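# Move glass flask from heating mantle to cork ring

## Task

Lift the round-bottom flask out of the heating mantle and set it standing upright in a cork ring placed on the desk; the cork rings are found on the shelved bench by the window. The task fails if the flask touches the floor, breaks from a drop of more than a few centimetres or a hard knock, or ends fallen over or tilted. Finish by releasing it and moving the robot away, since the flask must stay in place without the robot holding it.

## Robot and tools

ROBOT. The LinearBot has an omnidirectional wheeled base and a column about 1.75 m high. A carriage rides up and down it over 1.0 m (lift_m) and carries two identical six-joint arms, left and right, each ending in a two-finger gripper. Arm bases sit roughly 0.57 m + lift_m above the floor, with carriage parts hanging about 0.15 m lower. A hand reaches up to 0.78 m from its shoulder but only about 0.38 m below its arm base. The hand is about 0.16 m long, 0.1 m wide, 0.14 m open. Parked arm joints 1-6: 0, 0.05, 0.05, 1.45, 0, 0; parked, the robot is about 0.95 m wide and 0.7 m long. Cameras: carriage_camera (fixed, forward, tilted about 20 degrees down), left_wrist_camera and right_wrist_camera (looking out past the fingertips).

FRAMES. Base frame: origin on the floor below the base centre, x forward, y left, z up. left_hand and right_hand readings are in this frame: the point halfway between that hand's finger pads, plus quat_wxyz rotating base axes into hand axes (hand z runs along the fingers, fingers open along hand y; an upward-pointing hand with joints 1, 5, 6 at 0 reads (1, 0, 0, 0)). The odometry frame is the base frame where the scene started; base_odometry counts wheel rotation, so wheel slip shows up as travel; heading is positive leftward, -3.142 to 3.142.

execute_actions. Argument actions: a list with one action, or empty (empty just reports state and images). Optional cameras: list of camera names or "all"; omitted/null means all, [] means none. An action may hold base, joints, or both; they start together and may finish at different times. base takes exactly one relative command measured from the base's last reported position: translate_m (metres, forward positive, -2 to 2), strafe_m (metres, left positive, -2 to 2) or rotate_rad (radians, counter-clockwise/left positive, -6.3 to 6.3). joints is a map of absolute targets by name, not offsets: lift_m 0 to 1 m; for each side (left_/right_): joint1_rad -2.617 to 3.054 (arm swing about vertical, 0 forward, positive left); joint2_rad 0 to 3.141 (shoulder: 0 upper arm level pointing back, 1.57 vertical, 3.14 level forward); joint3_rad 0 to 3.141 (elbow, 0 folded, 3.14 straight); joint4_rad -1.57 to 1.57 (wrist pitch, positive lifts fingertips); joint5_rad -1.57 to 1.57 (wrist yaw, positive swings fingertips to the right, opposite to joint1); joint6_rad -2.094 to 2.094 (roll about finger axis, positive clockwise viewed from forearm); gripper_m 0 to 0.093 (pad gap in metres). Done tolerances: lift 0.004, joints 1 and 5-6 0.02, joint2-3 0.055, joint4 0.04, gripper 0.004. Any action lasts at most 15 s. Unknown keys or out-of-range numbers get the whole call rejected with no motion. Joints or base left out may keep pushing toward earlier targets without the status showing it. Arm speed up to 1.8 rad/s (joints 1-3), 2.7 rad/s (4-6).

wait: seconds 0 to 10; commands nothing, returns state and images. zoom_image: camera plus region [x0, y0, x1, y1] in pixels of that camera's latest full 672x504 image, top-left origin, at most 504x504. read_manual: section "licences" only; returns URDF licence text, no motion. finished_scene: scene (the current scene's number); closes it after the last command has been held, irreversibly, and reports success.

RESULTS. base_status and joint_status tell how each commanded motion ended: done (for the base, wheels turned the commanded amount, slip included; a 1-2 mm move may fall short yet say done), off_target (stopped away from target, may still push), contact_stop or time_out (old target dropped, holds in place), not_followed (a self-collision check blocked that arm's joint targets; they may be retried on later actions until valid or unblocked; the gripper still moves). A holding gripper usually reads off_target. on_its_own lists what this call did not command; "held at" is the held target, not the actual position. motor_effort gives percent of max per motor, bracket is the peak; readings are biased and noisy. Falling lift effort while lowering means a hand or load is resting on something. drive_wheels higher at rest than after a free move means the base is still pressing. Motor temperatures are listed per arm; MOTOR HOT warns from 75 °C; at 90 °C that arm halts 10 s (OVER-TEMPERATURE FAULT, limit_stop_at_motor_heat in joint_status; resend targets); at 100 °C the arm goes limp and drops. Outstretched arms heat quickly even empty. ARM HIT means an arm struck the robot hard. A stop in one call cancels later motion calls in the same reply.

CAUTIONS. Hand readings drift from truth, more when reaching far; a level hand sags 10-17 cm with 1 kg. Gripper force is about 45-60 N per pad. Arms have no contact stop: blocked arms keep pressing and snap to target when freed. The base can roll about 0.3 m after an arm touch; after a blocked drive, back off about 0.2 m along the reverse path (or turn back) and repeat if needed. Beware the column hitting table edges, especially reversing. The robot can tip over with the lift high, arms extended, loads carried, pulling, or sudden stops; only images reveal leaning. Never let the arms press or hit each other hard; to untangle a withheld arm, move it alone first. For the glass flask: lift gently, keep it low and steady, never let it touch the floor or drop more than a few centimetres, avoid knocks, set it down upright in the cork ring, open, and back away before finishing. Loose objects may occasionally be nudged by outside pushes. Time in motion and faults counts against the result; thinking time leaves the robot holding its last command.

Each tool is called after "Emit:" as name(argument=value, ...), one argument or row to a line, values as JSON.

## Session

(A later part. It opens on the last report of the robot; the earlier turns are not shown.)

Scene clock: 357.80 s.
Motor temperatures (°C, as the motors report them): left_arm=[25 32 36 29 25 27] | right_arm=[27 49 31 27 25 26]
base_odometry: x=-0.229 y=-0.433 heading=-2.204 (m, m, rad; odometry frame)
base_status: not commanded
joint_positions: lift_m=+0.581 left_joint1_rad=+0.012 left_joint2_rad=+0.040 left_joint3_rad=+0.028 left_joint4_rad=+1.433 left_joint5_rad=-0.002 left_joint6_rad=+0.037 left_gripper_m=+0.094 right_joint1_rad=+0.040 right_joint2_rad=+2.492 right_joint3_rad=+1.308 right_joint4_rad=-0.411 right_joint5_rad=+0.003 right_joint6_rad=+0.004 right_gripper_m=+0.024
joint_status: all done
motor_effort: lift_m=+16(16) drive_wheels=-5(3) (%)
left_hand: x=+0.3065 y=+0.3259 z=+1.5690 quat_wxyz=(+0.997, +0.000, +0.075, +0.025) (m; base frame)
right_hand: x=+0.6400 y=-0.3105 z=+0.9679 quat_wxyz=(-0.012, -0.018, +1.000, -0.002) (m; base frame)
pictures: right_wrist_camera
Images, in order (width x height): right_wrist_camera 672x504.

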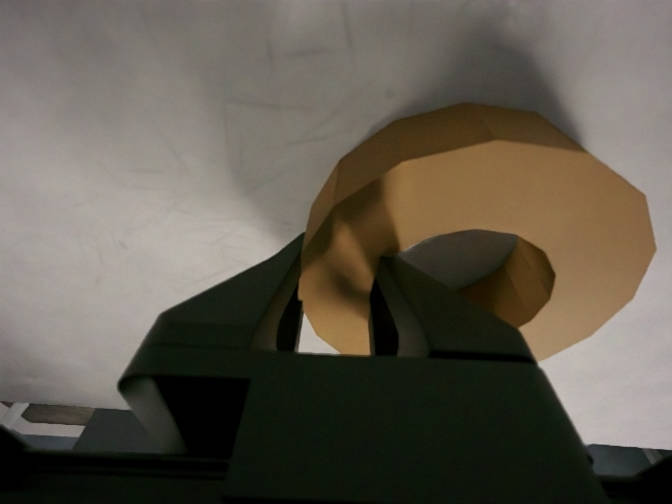

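Emit:
execute_actions(
  actions=[
    {"joints": {"lift_m": 0.588, "right_gripper_m": 0.06}},
  ],
  cameras=["right_wrist_camera"],
)

Emit:
execute_actions(
  actions=[
    {"joints": {"lift_m": 0.66}},
  ],
  cameras=["carriage_camera", "right_wrist_camera"],
)

Scene clock: 363.73 s.
Motor temperatures (°C, as the motors report them): left_arm=[25 32 36 29 25 27] | right_arm=[27 49 31 27 25 26]
base_odometry: x=-0.229 y=-0.433 heading=-2.204 (m, m, rad; odometry frame)
base_status: not commanded
joint_positions: lift_m=+0.588 left_joint1_rad=+0.012 left_joint2_rad=+0.040 left_joint3_rad=+0.028 left_joint4_rad=+1.433 left_joint5_rad=-0.002 left_joint6_rad=+0.037 left_gripper_m=+0.094 right_joint1_rad=+0.040 right_joint2_rad=+2.494 right_joint3_rad=+1.308 right_joint4_rad=-0.398 right_joint5_rad=+0.003 right_joint6_rad=+0.004 right_gripper_m=+0.060
joint_status: all done
motor_effort: lift_m=+18(21) drive_wheels=-5(4) (%)
left_hand: x=+0.3065 y=+0.3259 z=+1.5756 quat_wxyz=(+0.997, +0.000, +0.075, +0.025) (m; base frame)
right_hand: x=+0.6423 y=-0.3104 z=+0.9737 quat_wxyz=(-0.007, -0.018, +1.000, -0.001) (m; base frame)
pictures: right_wrist_camera
Images, in order (width x height): right_wrist_camera 672x504.

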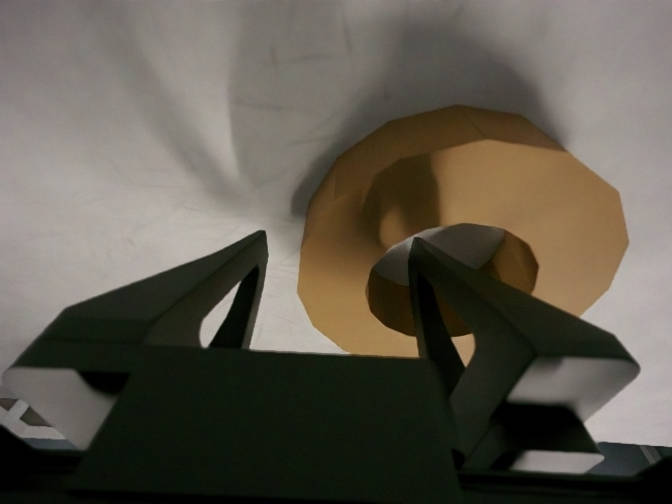

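Scene clock: 364.57 s.
Motor temperatures (°C, as the motors report them): left_arm=[25 32 36 29 25 27] | right_arm=[27 49 31 27 25 26]
base_odometry: x=-0.229 y=-0.433 heading=-2.204 (m, m, rad; odometry frame)
base_status: not commanded
joint_positions: lift_m=+0.660 left_joint1_rad=+0.012 left_joint2_rad=+0.040 left_joint3_rad=+0.028 left_joint4_rad=+1.433 left_joint5_rad=-0.002 left_joint6_rad=+0.037 left_gripper_m=+0.094 right_joint1_rad=+0.040 right_joint2_rad=+2.497 right_joint3_rad=+1.308 right_joint4_rad=-0.395 right_joint5_rad=+0.003 right_joint6_rad=+0.004 right_gripper_m=+0.060
joint_status: all done
motor_effort: lift_m=+18(22) drive_wheels=-5(3) (%)
left_hand: x=+0.3065 y=+0.3259 z=+1.6476 quat_wxyz=(+0.997, +0.000, +0.075, +0.025) (m; base frame)
right_hand: x=+0.6425 y=-0.3104 z=+1.0449 quat_wxyz=(-0.006, -0.018, +1.000, -0.001) (m; base frame)
pictures: carriage_camera, right_wrist_camera
Images, in order (width x height): carriage_camera 672x504, right_wrist_camera 672x504.

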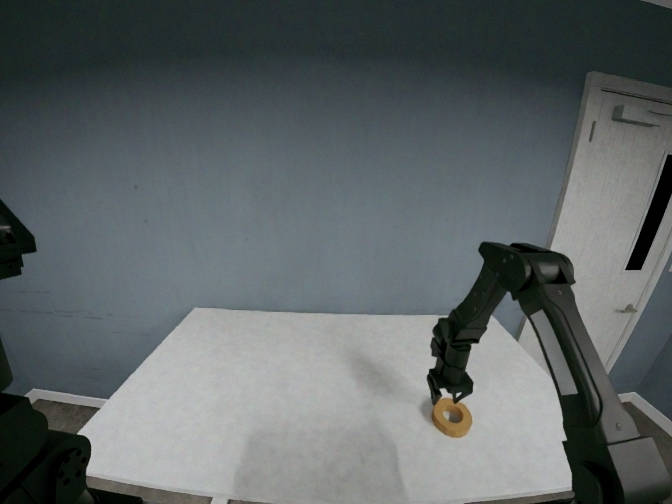

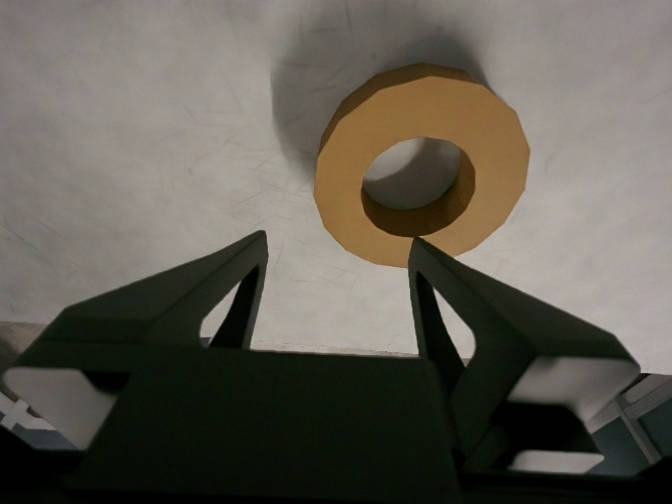

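Emit:
execute_actions(
  actions=[
    {"base": {"rotate_rad": -1.768}, "joints": {"right_joint1_rad": 0.0, "right_joint2_rad": 1.487, "right_joint3_rad": 0.544, "right_joint4_rad": 0.943, "right_joint5_rad": 0.0, "right_joint6_rad": 0.0, "right_gripper_m": 0.085}},
  ],
  cameras=["carriage_camera", "right_wrist_camera"],
)

Scene clock: 419.13 s.
Motor temperatures (°C, as the motors report them): left_arm=[25 32 37 29 25 27] | right_arm=[27 49 31 28 25 26]
base_odometry: x=-0.229 y=-0.433 heading=+2.312 (m, m, rad; odometry frame)
base_status: done
joint_positions: lift_m=+0.660 left_joint1_rad=+0.012 left_joint2_rad=+0.040 left_joint3_rad=+0.028 left_joint4_rad=+1.432 left_joint5_rad=-0.002 left_joint6_rad=+0.037 left_gripper_m=+0.094 right_joint1_rad=+0.002 right_joint2_rad=+1.503 right_joint3_rad=+0.566 right_joint4_rad=+0.930 right_joint5_rad=+0.003 right_joint6_rad=+0.004 right_gripper_m=+0.085
joint_status: all done
motor_effort: lift_m=+18(18) drive_wheels=+3(10) (%)
left_hand: x=+0.3068 y=+0.3259 z=+1.6476 quat_wxyz=(+0.997, +0.000, +0.076, +0.025) (m; base frame)
right_hand: x=+0.7092 y=-0.3244 z=+1.4369 quat_wxyz=(+0.705, +0.001, +0.710, +0.001) (m; base frame)
pictures: carriage_camera, right_wrist_camera
Images, in order (width x height): carriage_camera 672x504, right_wrist_camera 672x504.

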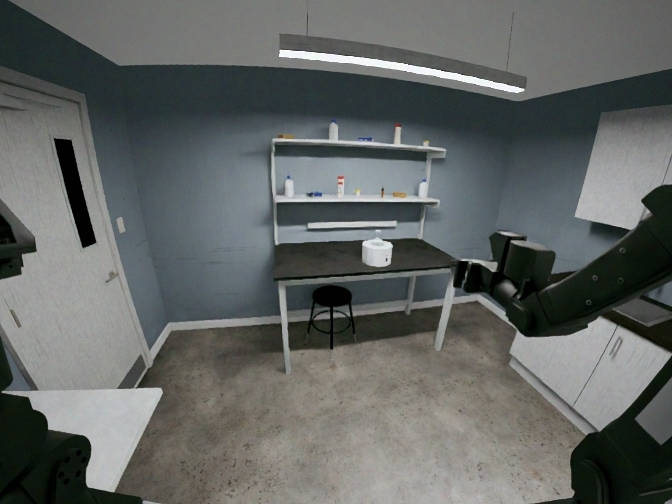

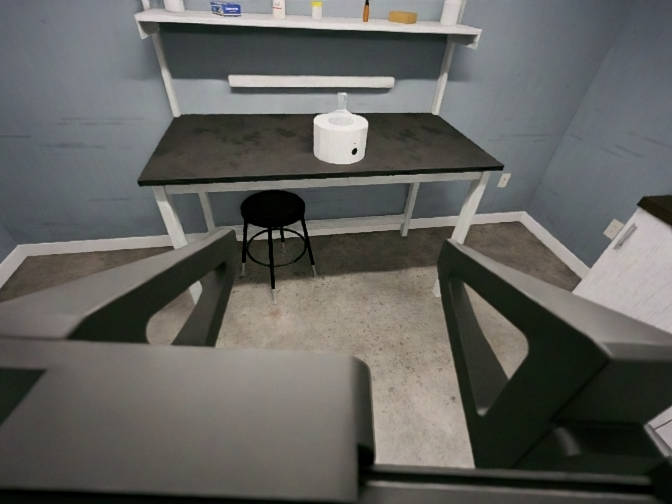

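Emit:
execute_actions(
  actions=[
    {"base": {"translate_m": 0.95}, "joints": {"lift_m": 0.58}},
  ],
  cameras=["carriage_camera", "right_wrist_camera"],
)

Scene clock: 437.03 s.
Motor temperatures (°C, as the motors report them): left_arm=[25 32 37 29 25 27] | right_arm=[27 45 32 34 25 26]
base_odometry: x=-0.869 y=+0.269 heading=+2.311 (m, m, rad; odometry frame)
base_status: done
joint_positions: lift_m=+0.580 left_joint1_rad=+0.012 left_joint2_rad=+0.040 left_joint3_rad=+0.028 left_joint4_rad=+1.433 left_joint5_rad=-0.002 left_joint6_rad=+0.037 left_gripper_m=+0.094 right_joint1_rad=+0.002 right_joint2_rad=+1.500 right_joint3_rad=+0.552 right_joint4_rad=+0.933 right_joint5_rad=+0.003 right_joint6_rad=+0.004 right_gripper_m=+0.085
joint_status: all done
motor_effort: lift_m=+17(17) drive_wheels=+4(13) (%)
left_hand: x=+0.3066 y=+0.3259 z=+1.5677 quat_wxyz=(+0.997, +0.000, +0.075, +0.025) (m; base frame)
right_hand: x=+0.7067 y=-0.3244 z=+1.3527 quat_wxyz=(+0.702, +0.001, +0.713, +0.001) (m; base frame)
pictures: carriage_camera, right_wrist_camera
Images, in order (width x height): carriage_camera 672x504, right_wrist_camera 672x504.

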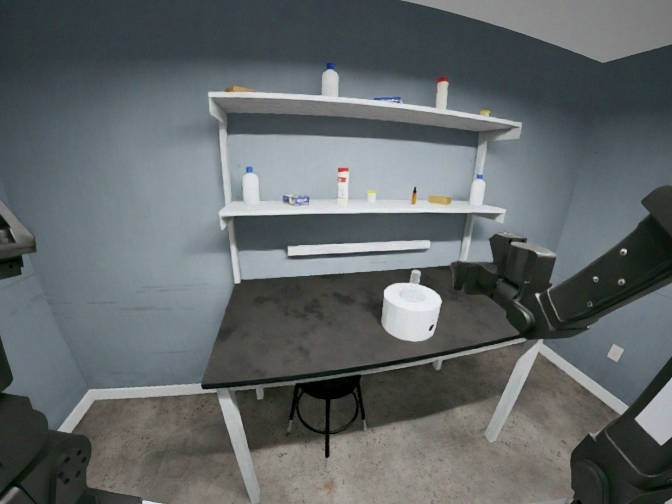

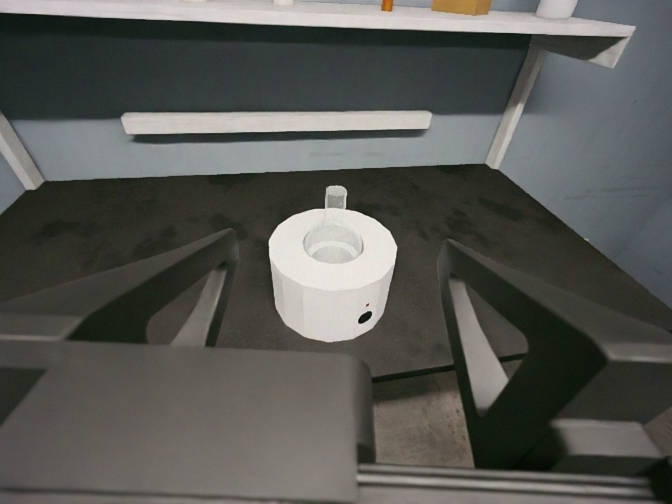

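Emit:
zoom_image(
  camera="right_wrist_camera",
  region=[250, 170, 420, 350],
)

Emit:
zoom_image(
  camera="carriage_camera",
  region=[360, 250, 480, 350],
)

Region (250, 170, 420, 350) of right_wrist_camera's 672x504 image, scaled by 2.800, with more detail than that image has.

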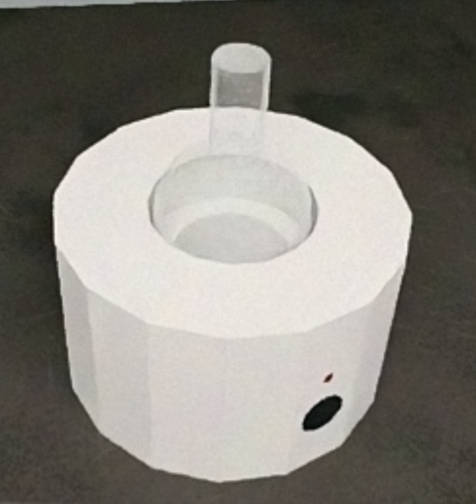

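Region (360, 250, 480, 350) of carriage_camera's 672x504 image, scaled by 4.200, with more detail than that image has.

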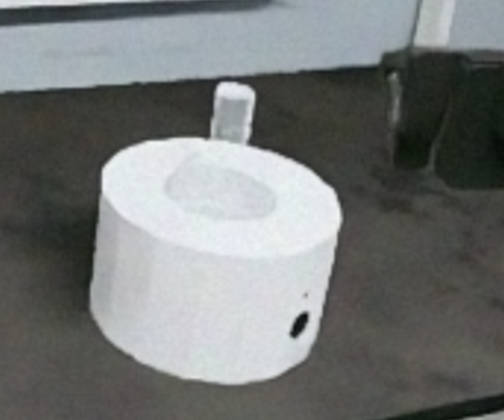

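Emit:
execute_actions(
  actions=[
    {"base": {"translate_m": 0.13}, "joints": {"lift_m": 0.375, "right_joint2_rad": 1.776, "right_joint3_rad": 0.856, "right_joint4_rad": 0.93}},
  ],
  cameras=["carriage_camera", "right_wrist_camera"],
)

Scene clock: 478.53 s.
Motor temperatures (°C, as the motors report them): left_arm=[25 33 38 29 25 27] | right_arm=[27 42 34 38 25 26]
base_odometry: x=-0.957 y=+0.365 heading=+2.310 (m, m, rad; odometry frame)
base_status: done
joint_positions: lift_m=+0.375 left_joint1_rad=+0.012 left_joint2_rad=+0.040 left_joint3_rad=+0.028 left_joint4_rad=+1.433 left_joint5_rad=-0.002 left_joint6_rad=+0.037 left_gripper_m=+0.094 right_joint1_rad=+0.002 right_joint2_rad=+1.770 right_joint3_rad=+0.833 right_joint4_rad=+0.921 right_joint5_rad=+0.003 right_joint6_rad=+0.004 right_gripper_m=+0.085
joint_status: all done
motor_effort: lift_m=+17(17) drive_wheels=-6(10) (%)
left_hand: x=+0.3067 y=+0.3259 z=+1.3627 quat_wxyz=(+0.997, +0.000, +0.075, +0.025) (m; base frame)
right_hand: x=+0.7793 y=-0.3243 z=+1.1447 quat_wxyz=(+0.701, +0.001, +0.713, +0.001) (m; base frame)
pictures: carriage_camera, right_wrist_camera
Images, in order (width x height): carriage_camera 672x504, right_wrist_camera 672x504.

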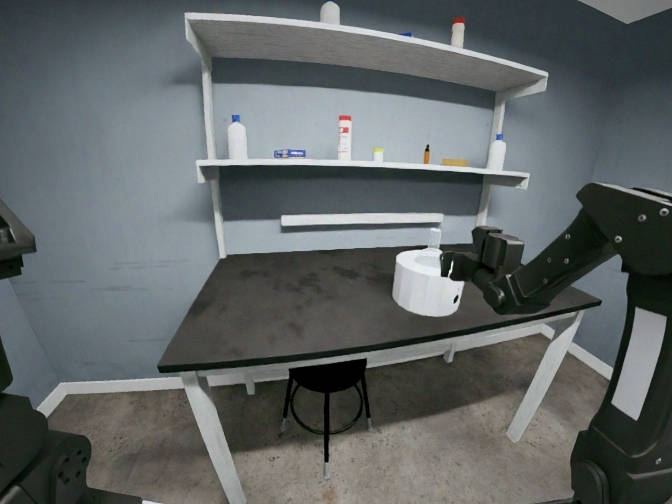

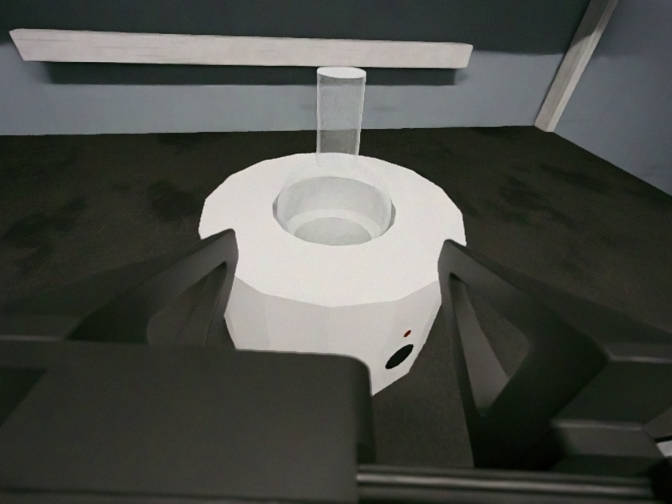

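Emit:
zoom_image(
  camera="carriage_camera",
  region=[380, 210, 530, 330],
)

Region (380, 210, 530, 330) of carriage_camera's 672x504 image, scaled by 3.360, with more detail than that image has; it fills the top 403 rows of this view, and the rest is white.

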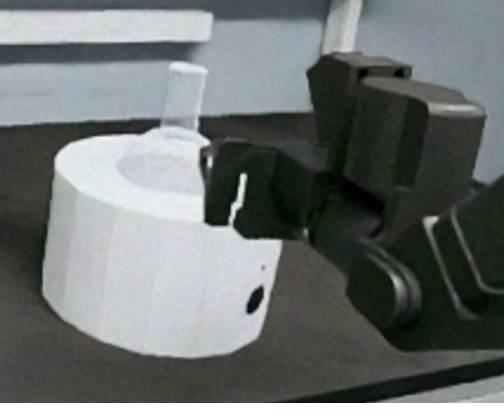

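Emit:
execute_actions(
  actions=[
    {"base": {"translate_m": 0.085}},
  ],
  cameras=["carriage_camera", "right_wrist_camera"],
)

Scene clock: 502.17 s.
Motor temperatures (°C, as the motors report them): left_arm=[25 33 38 29 25 27] | right_arm=[27 42 37 40 25 26]
base_odometry: x=-1.014 y=+0.428 heading=+2.309 (m, m, rad; odometry frame)
base_status: done
joint_positions: lift_m=+0.375 left_joint1_rad=+0.012 left_joint2_rad=+0.040 left_joint3_rad=+0.028 left_joint4_rad=+1.433 left_joint5_rad=-0.002 left_joint6_rad=+0.037 left_gripper_m=+0.094 right_joint1_rad=+0.002 right_joint2_rad=+1.770 right_joint3_rad=+0.833 right_joint4_rad=+0.921 right_joint5_rad=+0.003 right_joint6_rad=+0.004 right_gripper_m=+0.085
joint_status: not commanded
motor_effort: lift_m=+17(17) drive_wheels=-4(9) (%)
left_hand: x=+0.3067 y=+0.3259 z=+1.3627 quat_wxyz=(+0.997, +0.000, +0.075, +0.025) (m; base frame)
right_hand: x=+0.7793 y=-0.3245 z=+1.1447 quat_wxyz=(+0.701, +0.002, +0.713, +0.001) (m; base frame)
pictures: carriage_camera, right_wrist_camera
Images, in order (width x height): carriage_camera 672x504, right_wrist_camera 672x504.

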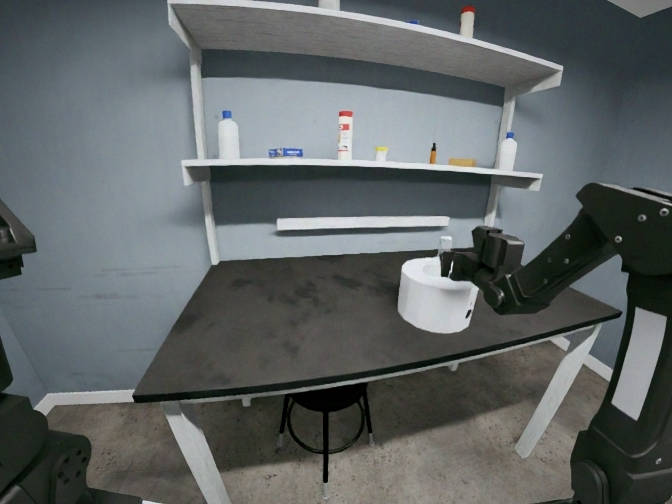

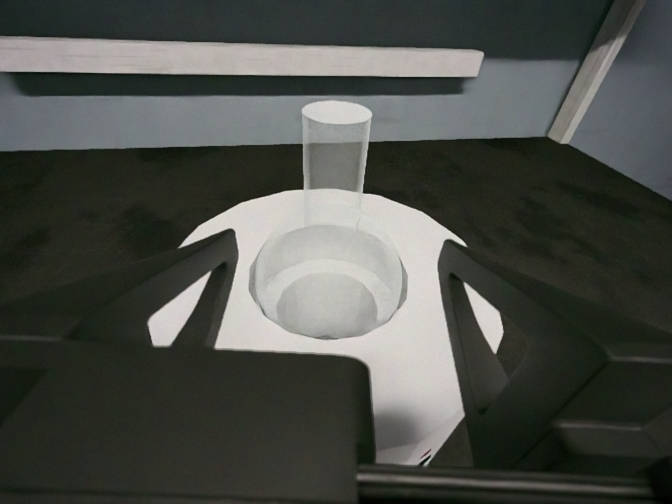

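Emit:
execute_actions(
  actions=[
    {"base": {"translate_m": 0.052}, "joints": {"lift_m": 0.383}},
  ],
  cameras=["carriage_camera", "right_wrist_camera"],
)

Scene clock: 517.60 s.
Motor temperatures (°C, as the motors report them): left_arm=[25 33 38 29 25 27] | right_arm=[27 43 38 41 25 26]
base_odometry: x=-1.049 y=+0.466 heading=+2.308 (m, m, rad; odometry frame)
base_status: done
joint_positions: lift_m=+0.383 left_joint1_rad=+0.012 left_joint2_rad=+0.040 left_joint3_rad=+0.028 left_joint4_rad=+1.432 left_joint5_rad=-0.002 left_joint6_rad=+0.037 left_gripper_m=+0.094 right_joint1_rad=+0.002 right_joint2_rad=+1.770 right_joint3_rad=+0.837 right_joint4_rad=+0.923 right_joint5_rad=+0.003 right_joint6_rad=+0.004 right_gripper_m=+0.085
joint_status: all done
motor_effort: lift_m=+18(22) drive_wheels=-6(10) (%)
left_hand: x=+0.3068 y=+0.3259 z=+1.3706 quat_wxyz=(+0.997, +0.000, +0.076, +0.025) (m; base frame)
right_hand: x=+0.7800 y=-0.3246 z=+1.1552 quat_wxyz=(+0.704, +0.002, +0.711, +0.001) (m; base frame)
pictures: carriage_camera, right_wrist_camera
Images, in order (width x height): carriage_camera 672x504, right_wrist_camera 672x504.

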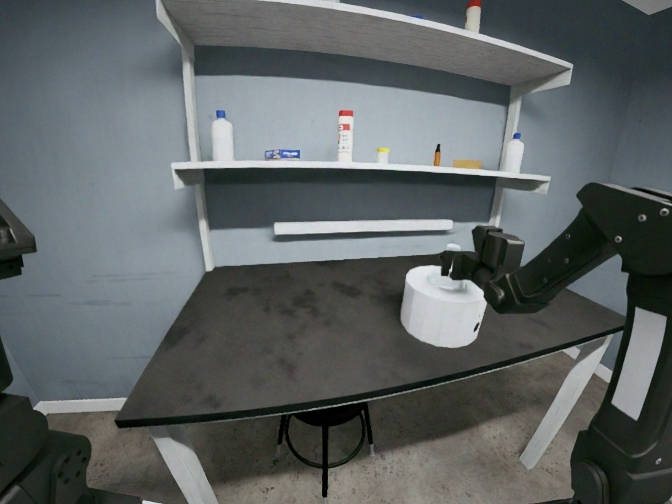

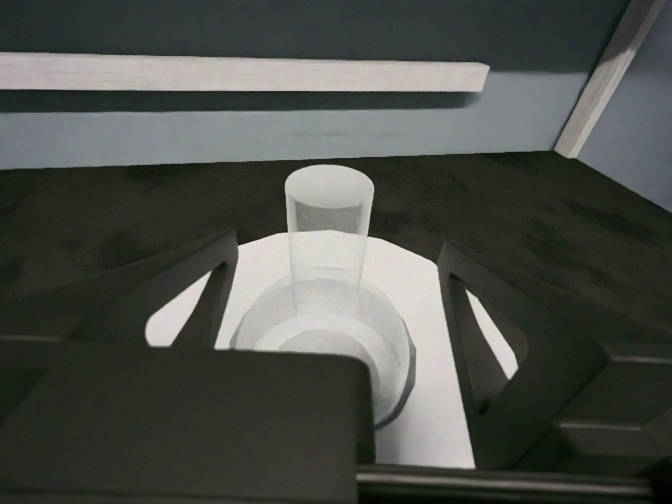

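Emit:
execute_actions(
  actions=[
    {"base": {"translate_m": 0.014}, "joints": {"right_gripper_m": 0.05}},
  ],
  cameras=["carriage_camera", "right_wrist_camera"],
)

Scene clock: 527.13 s.
Motor temperatures (°C, as the motors report them): left_arm=[25 33 38 29 25 27] | right_arm=[27 43 38 41 25 26]
base_odometry: x=-1.058 y=+0.477 heading=+2.307 (m, m, rad; odometry frame)
base_status: done
joint_positions: lift_m=+0.383 left_joint1_rad=+0.012 left_joint2_rad=+0.040 left_joint3_rad=+0.028 left_joint4_rad=+1.433 left_joint5_rad=-0.002 left_joint6_rad=+0.037 left_gripper_m=+0.094 right_joint1_rad=+0.002 right_joint2_rad=+1.770 right_joint3_rad=+0.837 right_joint4_rad=+0.923 right_joint5_rad=+0.003 right_joint6_rad=+0.004 right_gripper_m=+0.050
joint_status: all done
motor_effort: lift_m=+18(18) drive_wheels=-4(9) (%)
left_hand: x=+0.3065 y=+0.3259 z=+1.3706 quat_wxyz=(+0.997, +0.000, +0.075, +0.025) (m; base frame)
right_hand: x=+0.7800 y=-0.3246 z=+1.1552 quat_wxyz=(+0.704, +0.002, +0.711, +0.001) (m; base frame)
pictures: carriage_camera, right_wrist_camera
Images, in order (width x height): carriage_camera 672x504, right_wrist_camera 672x504.

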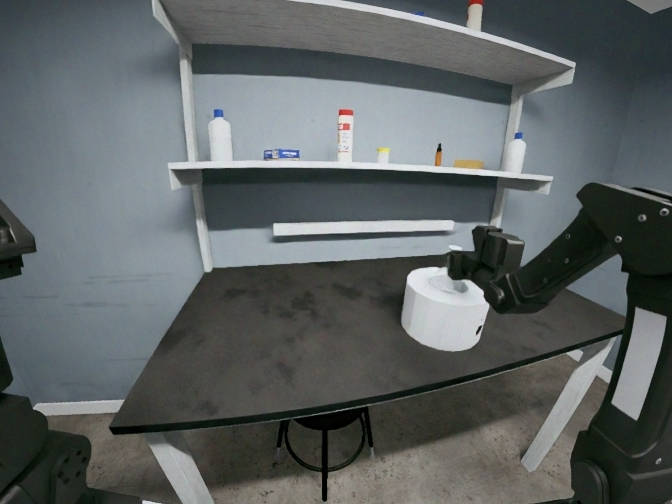

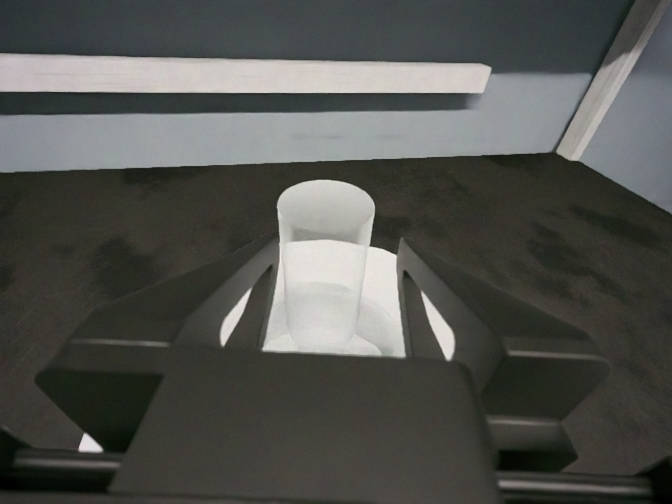

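Emit:
execute_actions(
  actions=[
    {"base": {"strafe_m": 0.005}},
  ],
  cameras=["right_wrist_camera"],
)

Scene clock: 537.47 s.
Motor temperatures (°C, as the motors report them): left_arm=[25 33 38 29 25 27] | right_arm=[27 43 38 42 25 26]
base_odometry: x=-1.062 y=+0.474 heading=+2.307 (m, m, rad; odometry frame)
base_status: done
joint_positions: lift_m=+0.383 left_joint1_rad=+0.012 left_joint2_rad=+0.040 left_joint3_rad=+0.028 left_joint4_rad=+1.433 left_joint5_rad=-0.002 left_joint6_rad=+0.037 left_gripper_m=+0.094 right_joint1_rad=+0.001 right_joint2_rad=+1.770 right_joint3_rad=+0.837 right_joint4_rad=+0.923 right_joint5_rad=+0.003 right_joint6_rad=+0.004 right_gripper_m=+0.050
joint_status: not commanded
motor_effort: lift_m=+18(18) drive_wheels=-4(5) (%)
left_hand: x=+0.3065 y=+0.3259 z=+1.3706 quat_wxyz=(+0.997, +0.000, +0.075, +0.025) (m; base frame)
right_hand: x=+0.7800 y=-0.3248 z=+1.1552 quat_wxyz=(+0.704, +0.002, +0.711, +0.001) (m; base frame)
pictures: right_wrist_camera
Images, in order (width x height): right_wrist_camera 672x504.

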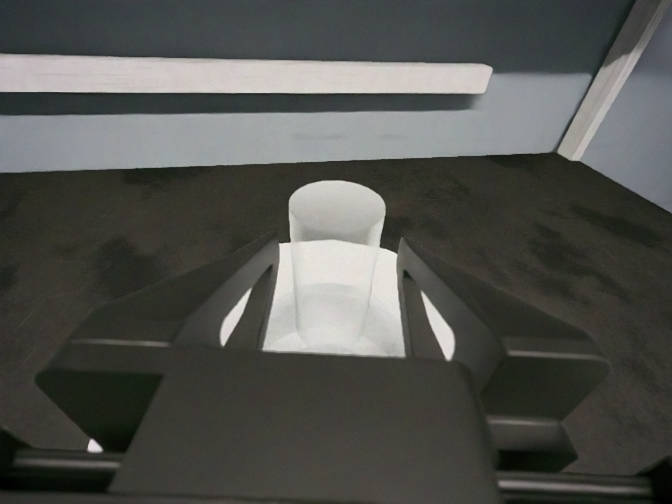

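Emit:
execute_actions(
  actions=[
    {"joints": {"right_gripper_m": 0.035}},
  ],
  cameras=[],
)

Emit:
execute_actions(
  actions=[
    {"joints": {"right_gripper_m": 0.022}},
  ],
  cameras=["carriage_camera", "right_wrist_camera"],
)

Scene clock: 545.40 s.
Motor temperatures (°C, as the motors report them): left_arm=[25 33 38 29 25 27] | right_arm=[27 43 39 42 25 26]
base_odometry: x=-1.062 y=+0.474 heading=+2.307 (m, m, rad; odometry frame)
base_status: not commanded
joint_positions: lift_m=+0.383 left_joint1_rad=+0.012 left_joint2_rad=+0.040 left_joint3_rad=+0.028 left_joint4_rad=+1.433 left_joint5_rad=-0.002 left_joint6_rad=+0.037 left_gripper_m=+0.094 right_joint1_rad=+0.001 right_joint2_rad=+1.770 right_joint3_rad=+0.837 right_joint4_rad=+0.923 right_joint5_rad=+0.002 right_joint6_rad=+0.004 right_gripper_m=+0.035
joint_status: all done
motor_effort: lift_m=+18(18) drive_wheels=+3(2) (%)
left_hand: x=+0.3065 y=+0.3259 z=+1.3706 quat_wxyz=(+0.997, +0.000, +0.075, +0.025) (m; base frame)
right_hand: x=+0.7800 y=-0.3248 z=+1.1552 quat_wxyz=(+0.704, +0.002, +0.711, +0.001) (m; base frame)
pictures: none
No camera images: the call's "cameras" was empty. Leave "cameras" out to get every camera's image.

Scene clock: 545.83 s.
Motor temperatures (°C, as the motors report them): left_arm=[25 33 38 29 25 27] | right_arm=[27 43 39 42 25 26]
base_odometry: x=-1.062 y=+0.474 heading=+2.307 (m, m, rad; odometry frame)
base_status: not commanded
joint_positions: lift_m=+0.383 left_joint1_rad=+0.012 left_joint2_rad=+0.040 left_joint3_rad=+0.028 left_joint4_rad=+1.433 left_joint5_rad=-0.002 left_joint6_rad=+0.037 left_gripper_m=+0.094 right_joint1_rad=+0.001 right_joint2_rad=+1.770 right_joint3_rad=+0.837 right_joint4_rad=+0.923 right_joint5_rad=+0.001 right_joint6_rad=+0.004 right_gripper_m=+0.033
joint_status: right_gripper_m off_target (ended at +0.033, target +0.022)
motor_effort: lift_m=+18(18) drive_wheels=+3(2) (%)
left_hand: x=+0.3065 y=+0.3259 z=+1.3706 quat_wxyz=(+0.997, +0.000, +0.075, +0.025) (m; base frame)
right_hand: x=+0.7800 y=-0.3246 z=+1.1552 quat_wxyz=(+0.704, +0.001, +0.711, +0.001) (m; base frame)
pictures: carriage_camera, right_wrist_camera
Images, in order (width x height): carriage_camera 672x504, right_wrist_camera 672x504.

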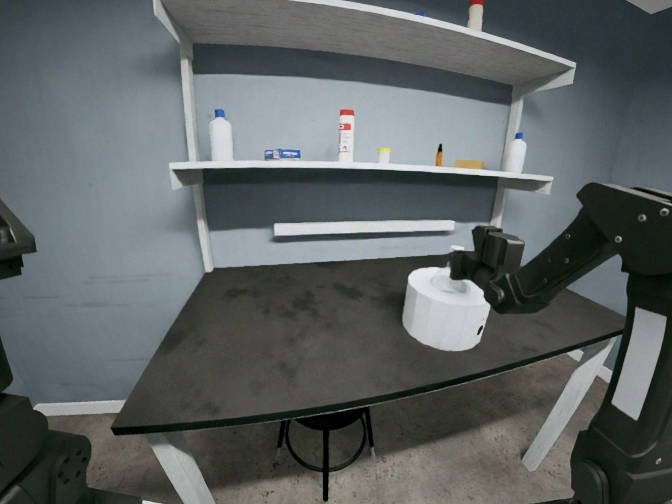

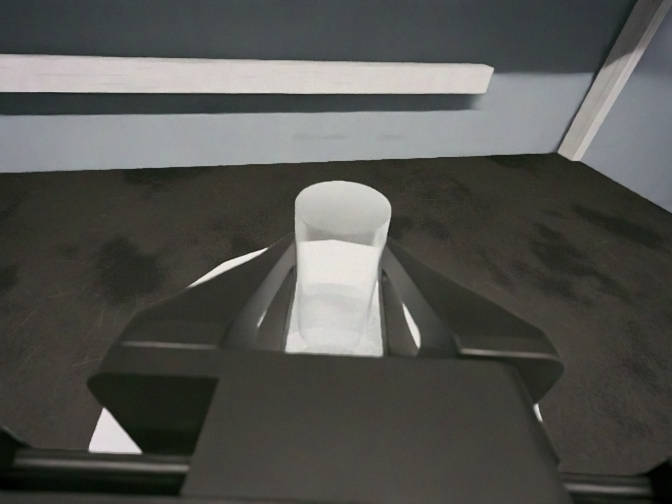

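Emit:
execute_actions(
  actions=[
    {"joints": {"lift_m": 0.41}},
  ],
  cameras=["carriage_camera", "right_wrist_camera"],
)

Scene clock: 560.77 s.
Motor temperatures (°C, as the motors report them): left_arm=[25 33 39 29 25 27] | right_arm=[27 43 39 43 25 26]
base_odometry: x=-1.062 y=+0.474 heading=+2.307 (m, m, rad; odometry frame)
base_status: not commanded
joint_positions: lift_m=+0.410 left_joint1_rad=+0.012 left_joint2_rad=+0.040 left_joint3_rad=+0.028 left_joint4_rad=+1.433 left_joint5_rad=-0.002 left_joint6_rad=+0.037 left_gripper_m=+0.094 right_joint1_rad=+0.001 right_joint2_rad=+1.778 right_joint3_rad=+0.837 right_joint4_rad=+0.893 right_joint5_rad=+0.001 right_joint6_rad=+0.004 right_gripper_m=+0.033
joint_status: all done
motor_effort: lift_m=+18(21) drive_wheels=+3(3) (%)
left_hand: x=+0.3065 y=+0.3259 z=+1.3977 quat_wxyz=(+0.997, +0.000, +0.075, +0.025) (m; base frame)
right_hand: x=+0.7805 y=-0.3246 z=+1.1708 quat_wxyz=(+0.690, +0.001, +0.724, +0.001) (m; base frame)
pictures: carriage_camera, right_wrist_camera
Images, in order (width x height): carriage_camera 672x504, right_wrist_camera 672x504.

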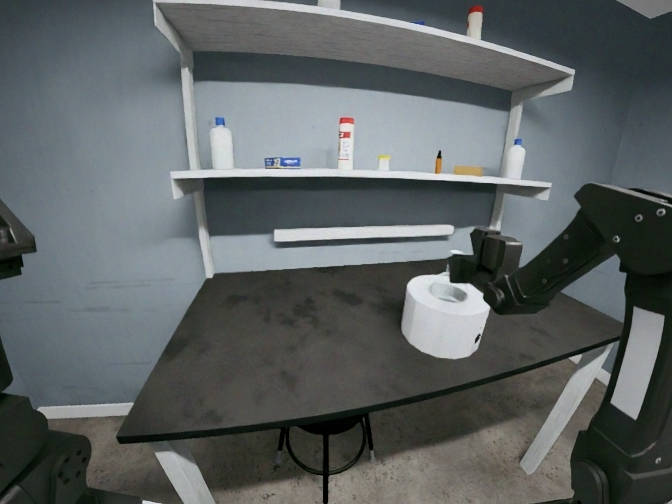

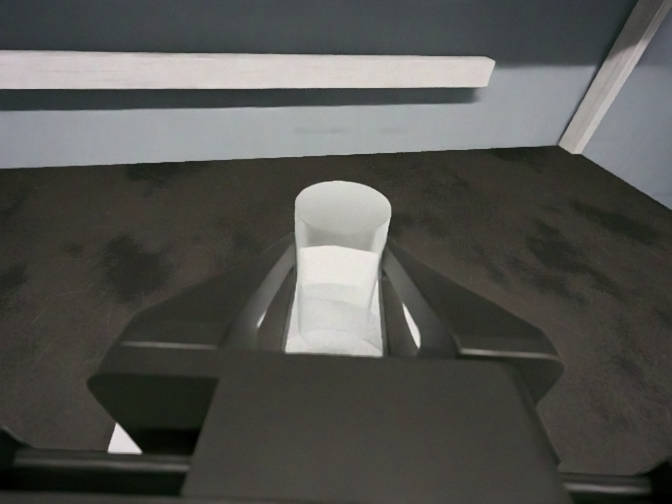

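Emit:
execute_actions(
  actions=[
    {"joints": {"lift_m": 0.57, "right_joint4_rad": 0.965}},
  ],
  cameras=["carriage_camera", "right_wrist_camera"],
)

Scene clock: 603.23 s.
Motor temperatures (°C, as the motors report them): left_arm=[25 33 39 29 25 27] | right_arm=[27 44 40 48 25 26]
base_odometry: x=-1.062 y=+0.474 heading=+2.307 (m, m, rad; odometry frame)
base_status: not commanded
joint_positions: lift_m=+0.570 left_joint1_rad=+0.012 left_joint2_rad=+0.040 left_joint3_rad=+0.028 left_joint4_rad=+1.433 left_joint5_rad=-0.002 left_joint6_rad=+0.037 left_gripper_m=+0.094 right_joint1_rad=+0.001 right_joint2_rad=+1.782 right_joint3_rad=+0.837 right_joint4_rad=+0.915 right_joint5_rad=+0.001 right_joint6_rad=+0.004 right_gripper_m=+0.033
joint_status: right_joint4_rad off_target (ended at +0.915, target +0.965); the others done
motor_effort: lift_m=+18(22) drive_wheels=+3(3) (%)
left_hand: x=+0.3065 y=+0.3259 z=+1.5576 quat_wxyz=(+0.997, +0.000, +0.075, +0.025) (m; base frame)
right_hand: x=+0.7811 y=-0.3246 z=+1.3344 quat_wxyz=(+0.696, +0.001, +0.718, +0.001) (m; base frame)
pictures: carriage_camera, right_wrist_camera
Images, in order (width x height): carriage_camera 672x504, right_wrist_camera 672x504.

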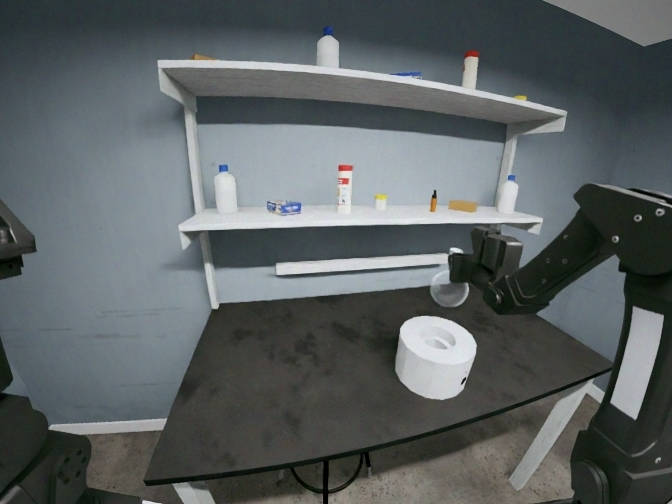

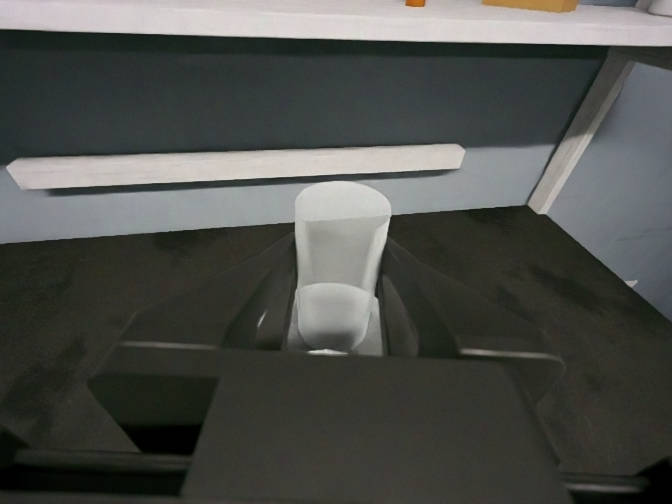

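Emit:
execute_actions(
  actions=[
    {"base": {"rotate_rad": 0.12}},
  ],
  cameras=[],
)

Emit:
execute_actions(
  actions=[
    {"base": {"translate_m": -1.184}},
  ],
  cameras=["carriage_camera"],
)

Scene clock: 610.40 s.
Motor temperatures (°C, as the motors report them): left_arm=[25 33 39 29 25 27] | right_arm=[27 44 40 49 25 26]
base_odometry: x=-1.062 y=+0.474 heading=+2.426 (m, m, rad; odometry frame)
base_status: done
joint_positions: lift_m=+0.570 left_joint1_rad=+0.012 left_joint2_rad=+0.040 left_joint3_rad=+0.028 left_joint4_rad=+1.433 left_joint5_rad=-0.002 left_joint6_rad=+0.037 left_gripper_m=+0.094 right_joint1_rad=+0.001 right_joint2_rad=+1.782 right_joint3_rad=+0.837 right_joint4_rad=+0.915 right_joint5_rad=+0.001 right_joint6_rad=+0.004 right_gripper_m=+0.033
joint_status: not commanded
motor_effort: lift_m=+18(18) drive_wheels=+3(6) (%)
left_hand: x=+0.3065 y=+0.3259 z=+1.5576 quat_wxyz=(+0.997, +0.000, +0.075, +0.025) (m; base frame)
right_hand: x=+0.7811 y=-0.3246 z=+1.3344 quat_wxyz=(+0.696, +0.001, +0.718, +0.001) (m; base frame)
pictures: none
No camera images: the call's "cameras" was empty. Leave "cameras" out to get every camera's image.

Scene clock: 615.17 s.
Motor temperatures (°C, as the motors report them): left_arm=[25 33 39 29 25 27] | right_arm=[27 44 40 49 25 26]
base_odometry: x=-0.167 y=-0.302 heading=+2.427 (m, m, rad; odometry frame)
base_status: done
joint_positions: lift_m=+0.570 left_joint1_rad=+0.012 left_joint2_rad=+0.040 left_joint3_rad=+0.028 left_joint4_rad=+1.433 left_joint5_rad=-0.002 left_joint6_rad=+0.037 left_gripper_m=+0.094 right_joint1_rad=+0.001 right_joint2_rad=+1.782 right_joint3_rad=+0.837 right_joint4_rad=+0.915 right_joint5_rad=+0.001 right_joint6_rad=+0.004 right_gripper_m=+0.033
joint_status: not commanded
motor_effort: lift_m=+18(18) drive_wheels=+4(13) (%)
left_hand: x=+0.3067 y=+0.3259 z=+1.5576 quat_wxyz=(+0.997, +0.000, +0.075, +0.025) (m; base frame)
right_hand: x=+0.7811 y=-0.3246 z=+1.3343 quat_wxyz=(+0.696, +0.001, +0.718, +0.001) (m; base frame)
pictures: carriage_camera
Images, in order (width x height): carriage_camera 672x504.

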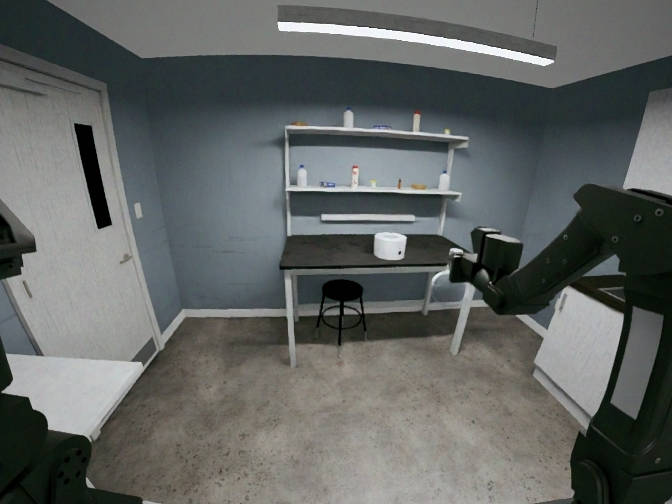

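Emit:
execute_actions(
  actions=[
    {"base": {"rotate_rad": 1.652}, "joints": {"right_joint4_rad": 0.985}},
  ],
  cameras=["carriage_camera", "right_wrist_camera"],
)

Scene clock: 622.03 s.
Motor temperatures (°C, as the motors report them): left_arm=[25 33 39 29 25 27] | right_arm=[27 45 40 50 25 26]
base_odometry: x=-0.167 y=-0.301 heading=-2.204 (m, m, rad; odometry frame)
base_status: done
joint_positions: lift_m=+0.570 left_joint1_rad=+0.012 left_joint2_rad=+0.040 left_joint3_rad=+0.028 left_joint4_rad=+1.432 left_joint5_rad=-0.002 left_joint6_rad=+0.037 left_gripper_m=+0.094 right_joint1_rad=+0.000 right_joint2_rad=+1.782 right_joint3_rad=+0.837 right_joint4_rad=+0.923 right_joint5_rad=+0.001 right_joint6_rad=+0.004 right_gripper_m=+0.033
joint_status: right_joint4_rad off_target (ended at +0.923, target +0.985)
motor_effort: lift_m=+18(18) drive_wheels=+4(10) (%)
left_hand: x=+0.3069 y=+0.3259 z=+1.5576 quat_wxyz=(+0.997, +0.000, +0.076, +0.025) (m; base frame)
right_hand: x=+0.7811 y=-0.3252 z=+1.3363 quat_wxyz=(+0.699, +0.002, +0.715, +0.001) (m; base frame)
pictures: carriage_camera, right_wrist_camera
Images, in order (width x height): carriage_camera 672x504, right_wrist_camera 672x504.

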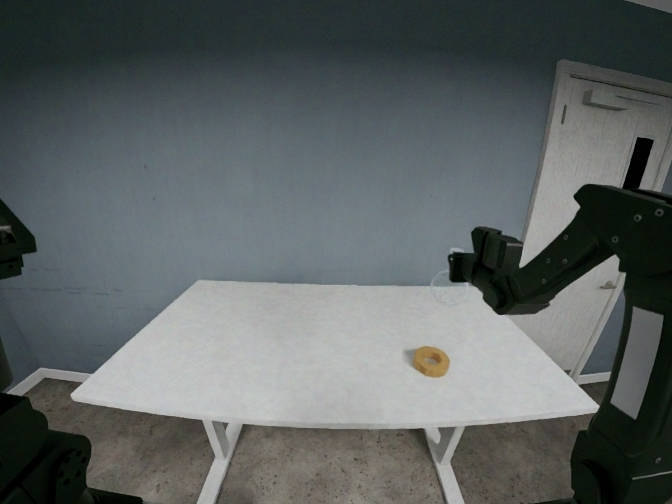

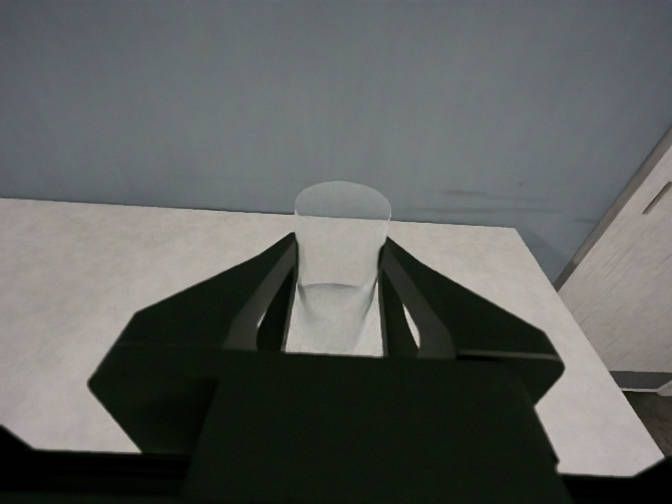

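Emit:
zoom_image(
  camera="carriage_camera",
  region=[390, 240, 510, 390],
)

Region (390, 240, 510, 390) of carriage_camera's 672x504 image, scaled by 3.360, with more detail than that image has; it fills the left 403 columns of this view, and the rest is white.

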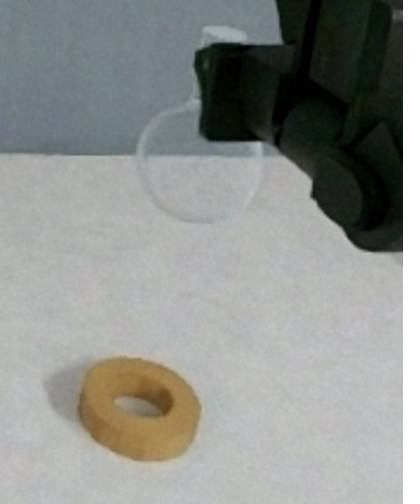

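Emit:
execute_actions(
  actions=[
    {"base": {"strafe_m": 0.015}, "joints": {"lift_m": 0.43}},
  ],
  cameras=["carriage_camera"],
)

Emit:
zoom_image(
  camera="carriage_camera",
  region=[390, 240, 510, 360],
)

Scene clock: 642.77 s.
Motor temperatures (°C, as the motors report them): left_arm=[25 33 39 29 25 27] | right_arm=[27 45 41 52 25 26]
base_odometry: x=-0.155 y=-0.310 heading=-2.204 (m, m, rad; odometry frame)
base_status: done
joint_positions: lift_m=+0.430 left_joint1_rad=+0.012 left_joint2_rad=+0.040 left_joint3_rad=+0.028 left_joint4_rad=+1.433 left_joint5_rad=-0.002 left_joint6_rad=+0.037 left_gripper_m=+0.094 right_joint1_rad=+0.000 right_joint2_rad=+1.783 right_joint3_rad=+0.837 right_joint4_rad=+0.927 right_joint5_rad=+0.001 right_joint6_rad=+0.004 right_gripper_m=+0.033
joint_status: all done
motor_effort: lift_m=+17(18) drive_wheels=-4(10) (%)
left_hand: x=+0.3067 y=+0.3259 z=+1.4177 quat_wxyz=(+0.997, +0.000, +0.075, +0.025) (m; base frame)
right_hand: x=+0.7812 y=-0.3254 z=+1.1969 quat_wxyz=(+0.700, +0.002, +0.714, +0.001) (m; base frame)
pictures: carriage_camera
Images, in order (width x height): carriage_camera 672x504.

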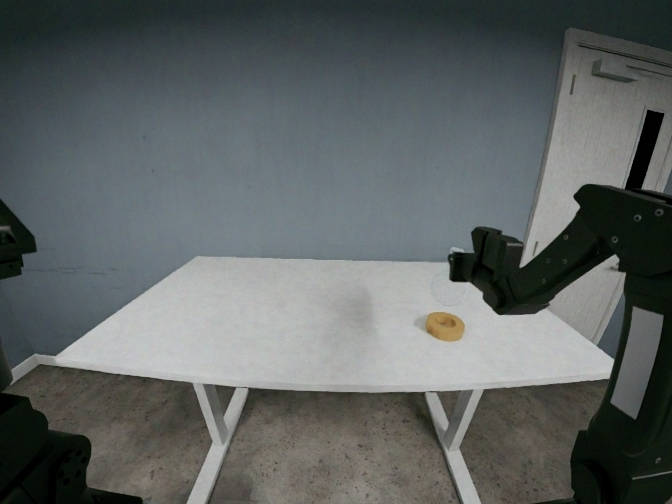

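Region (390, 240, 510, 360) of carriage_camera's 672x504 image, scaled by 4.200, with more detail than that image has.

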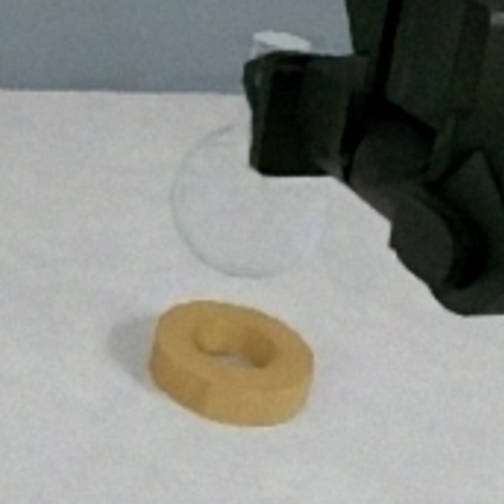

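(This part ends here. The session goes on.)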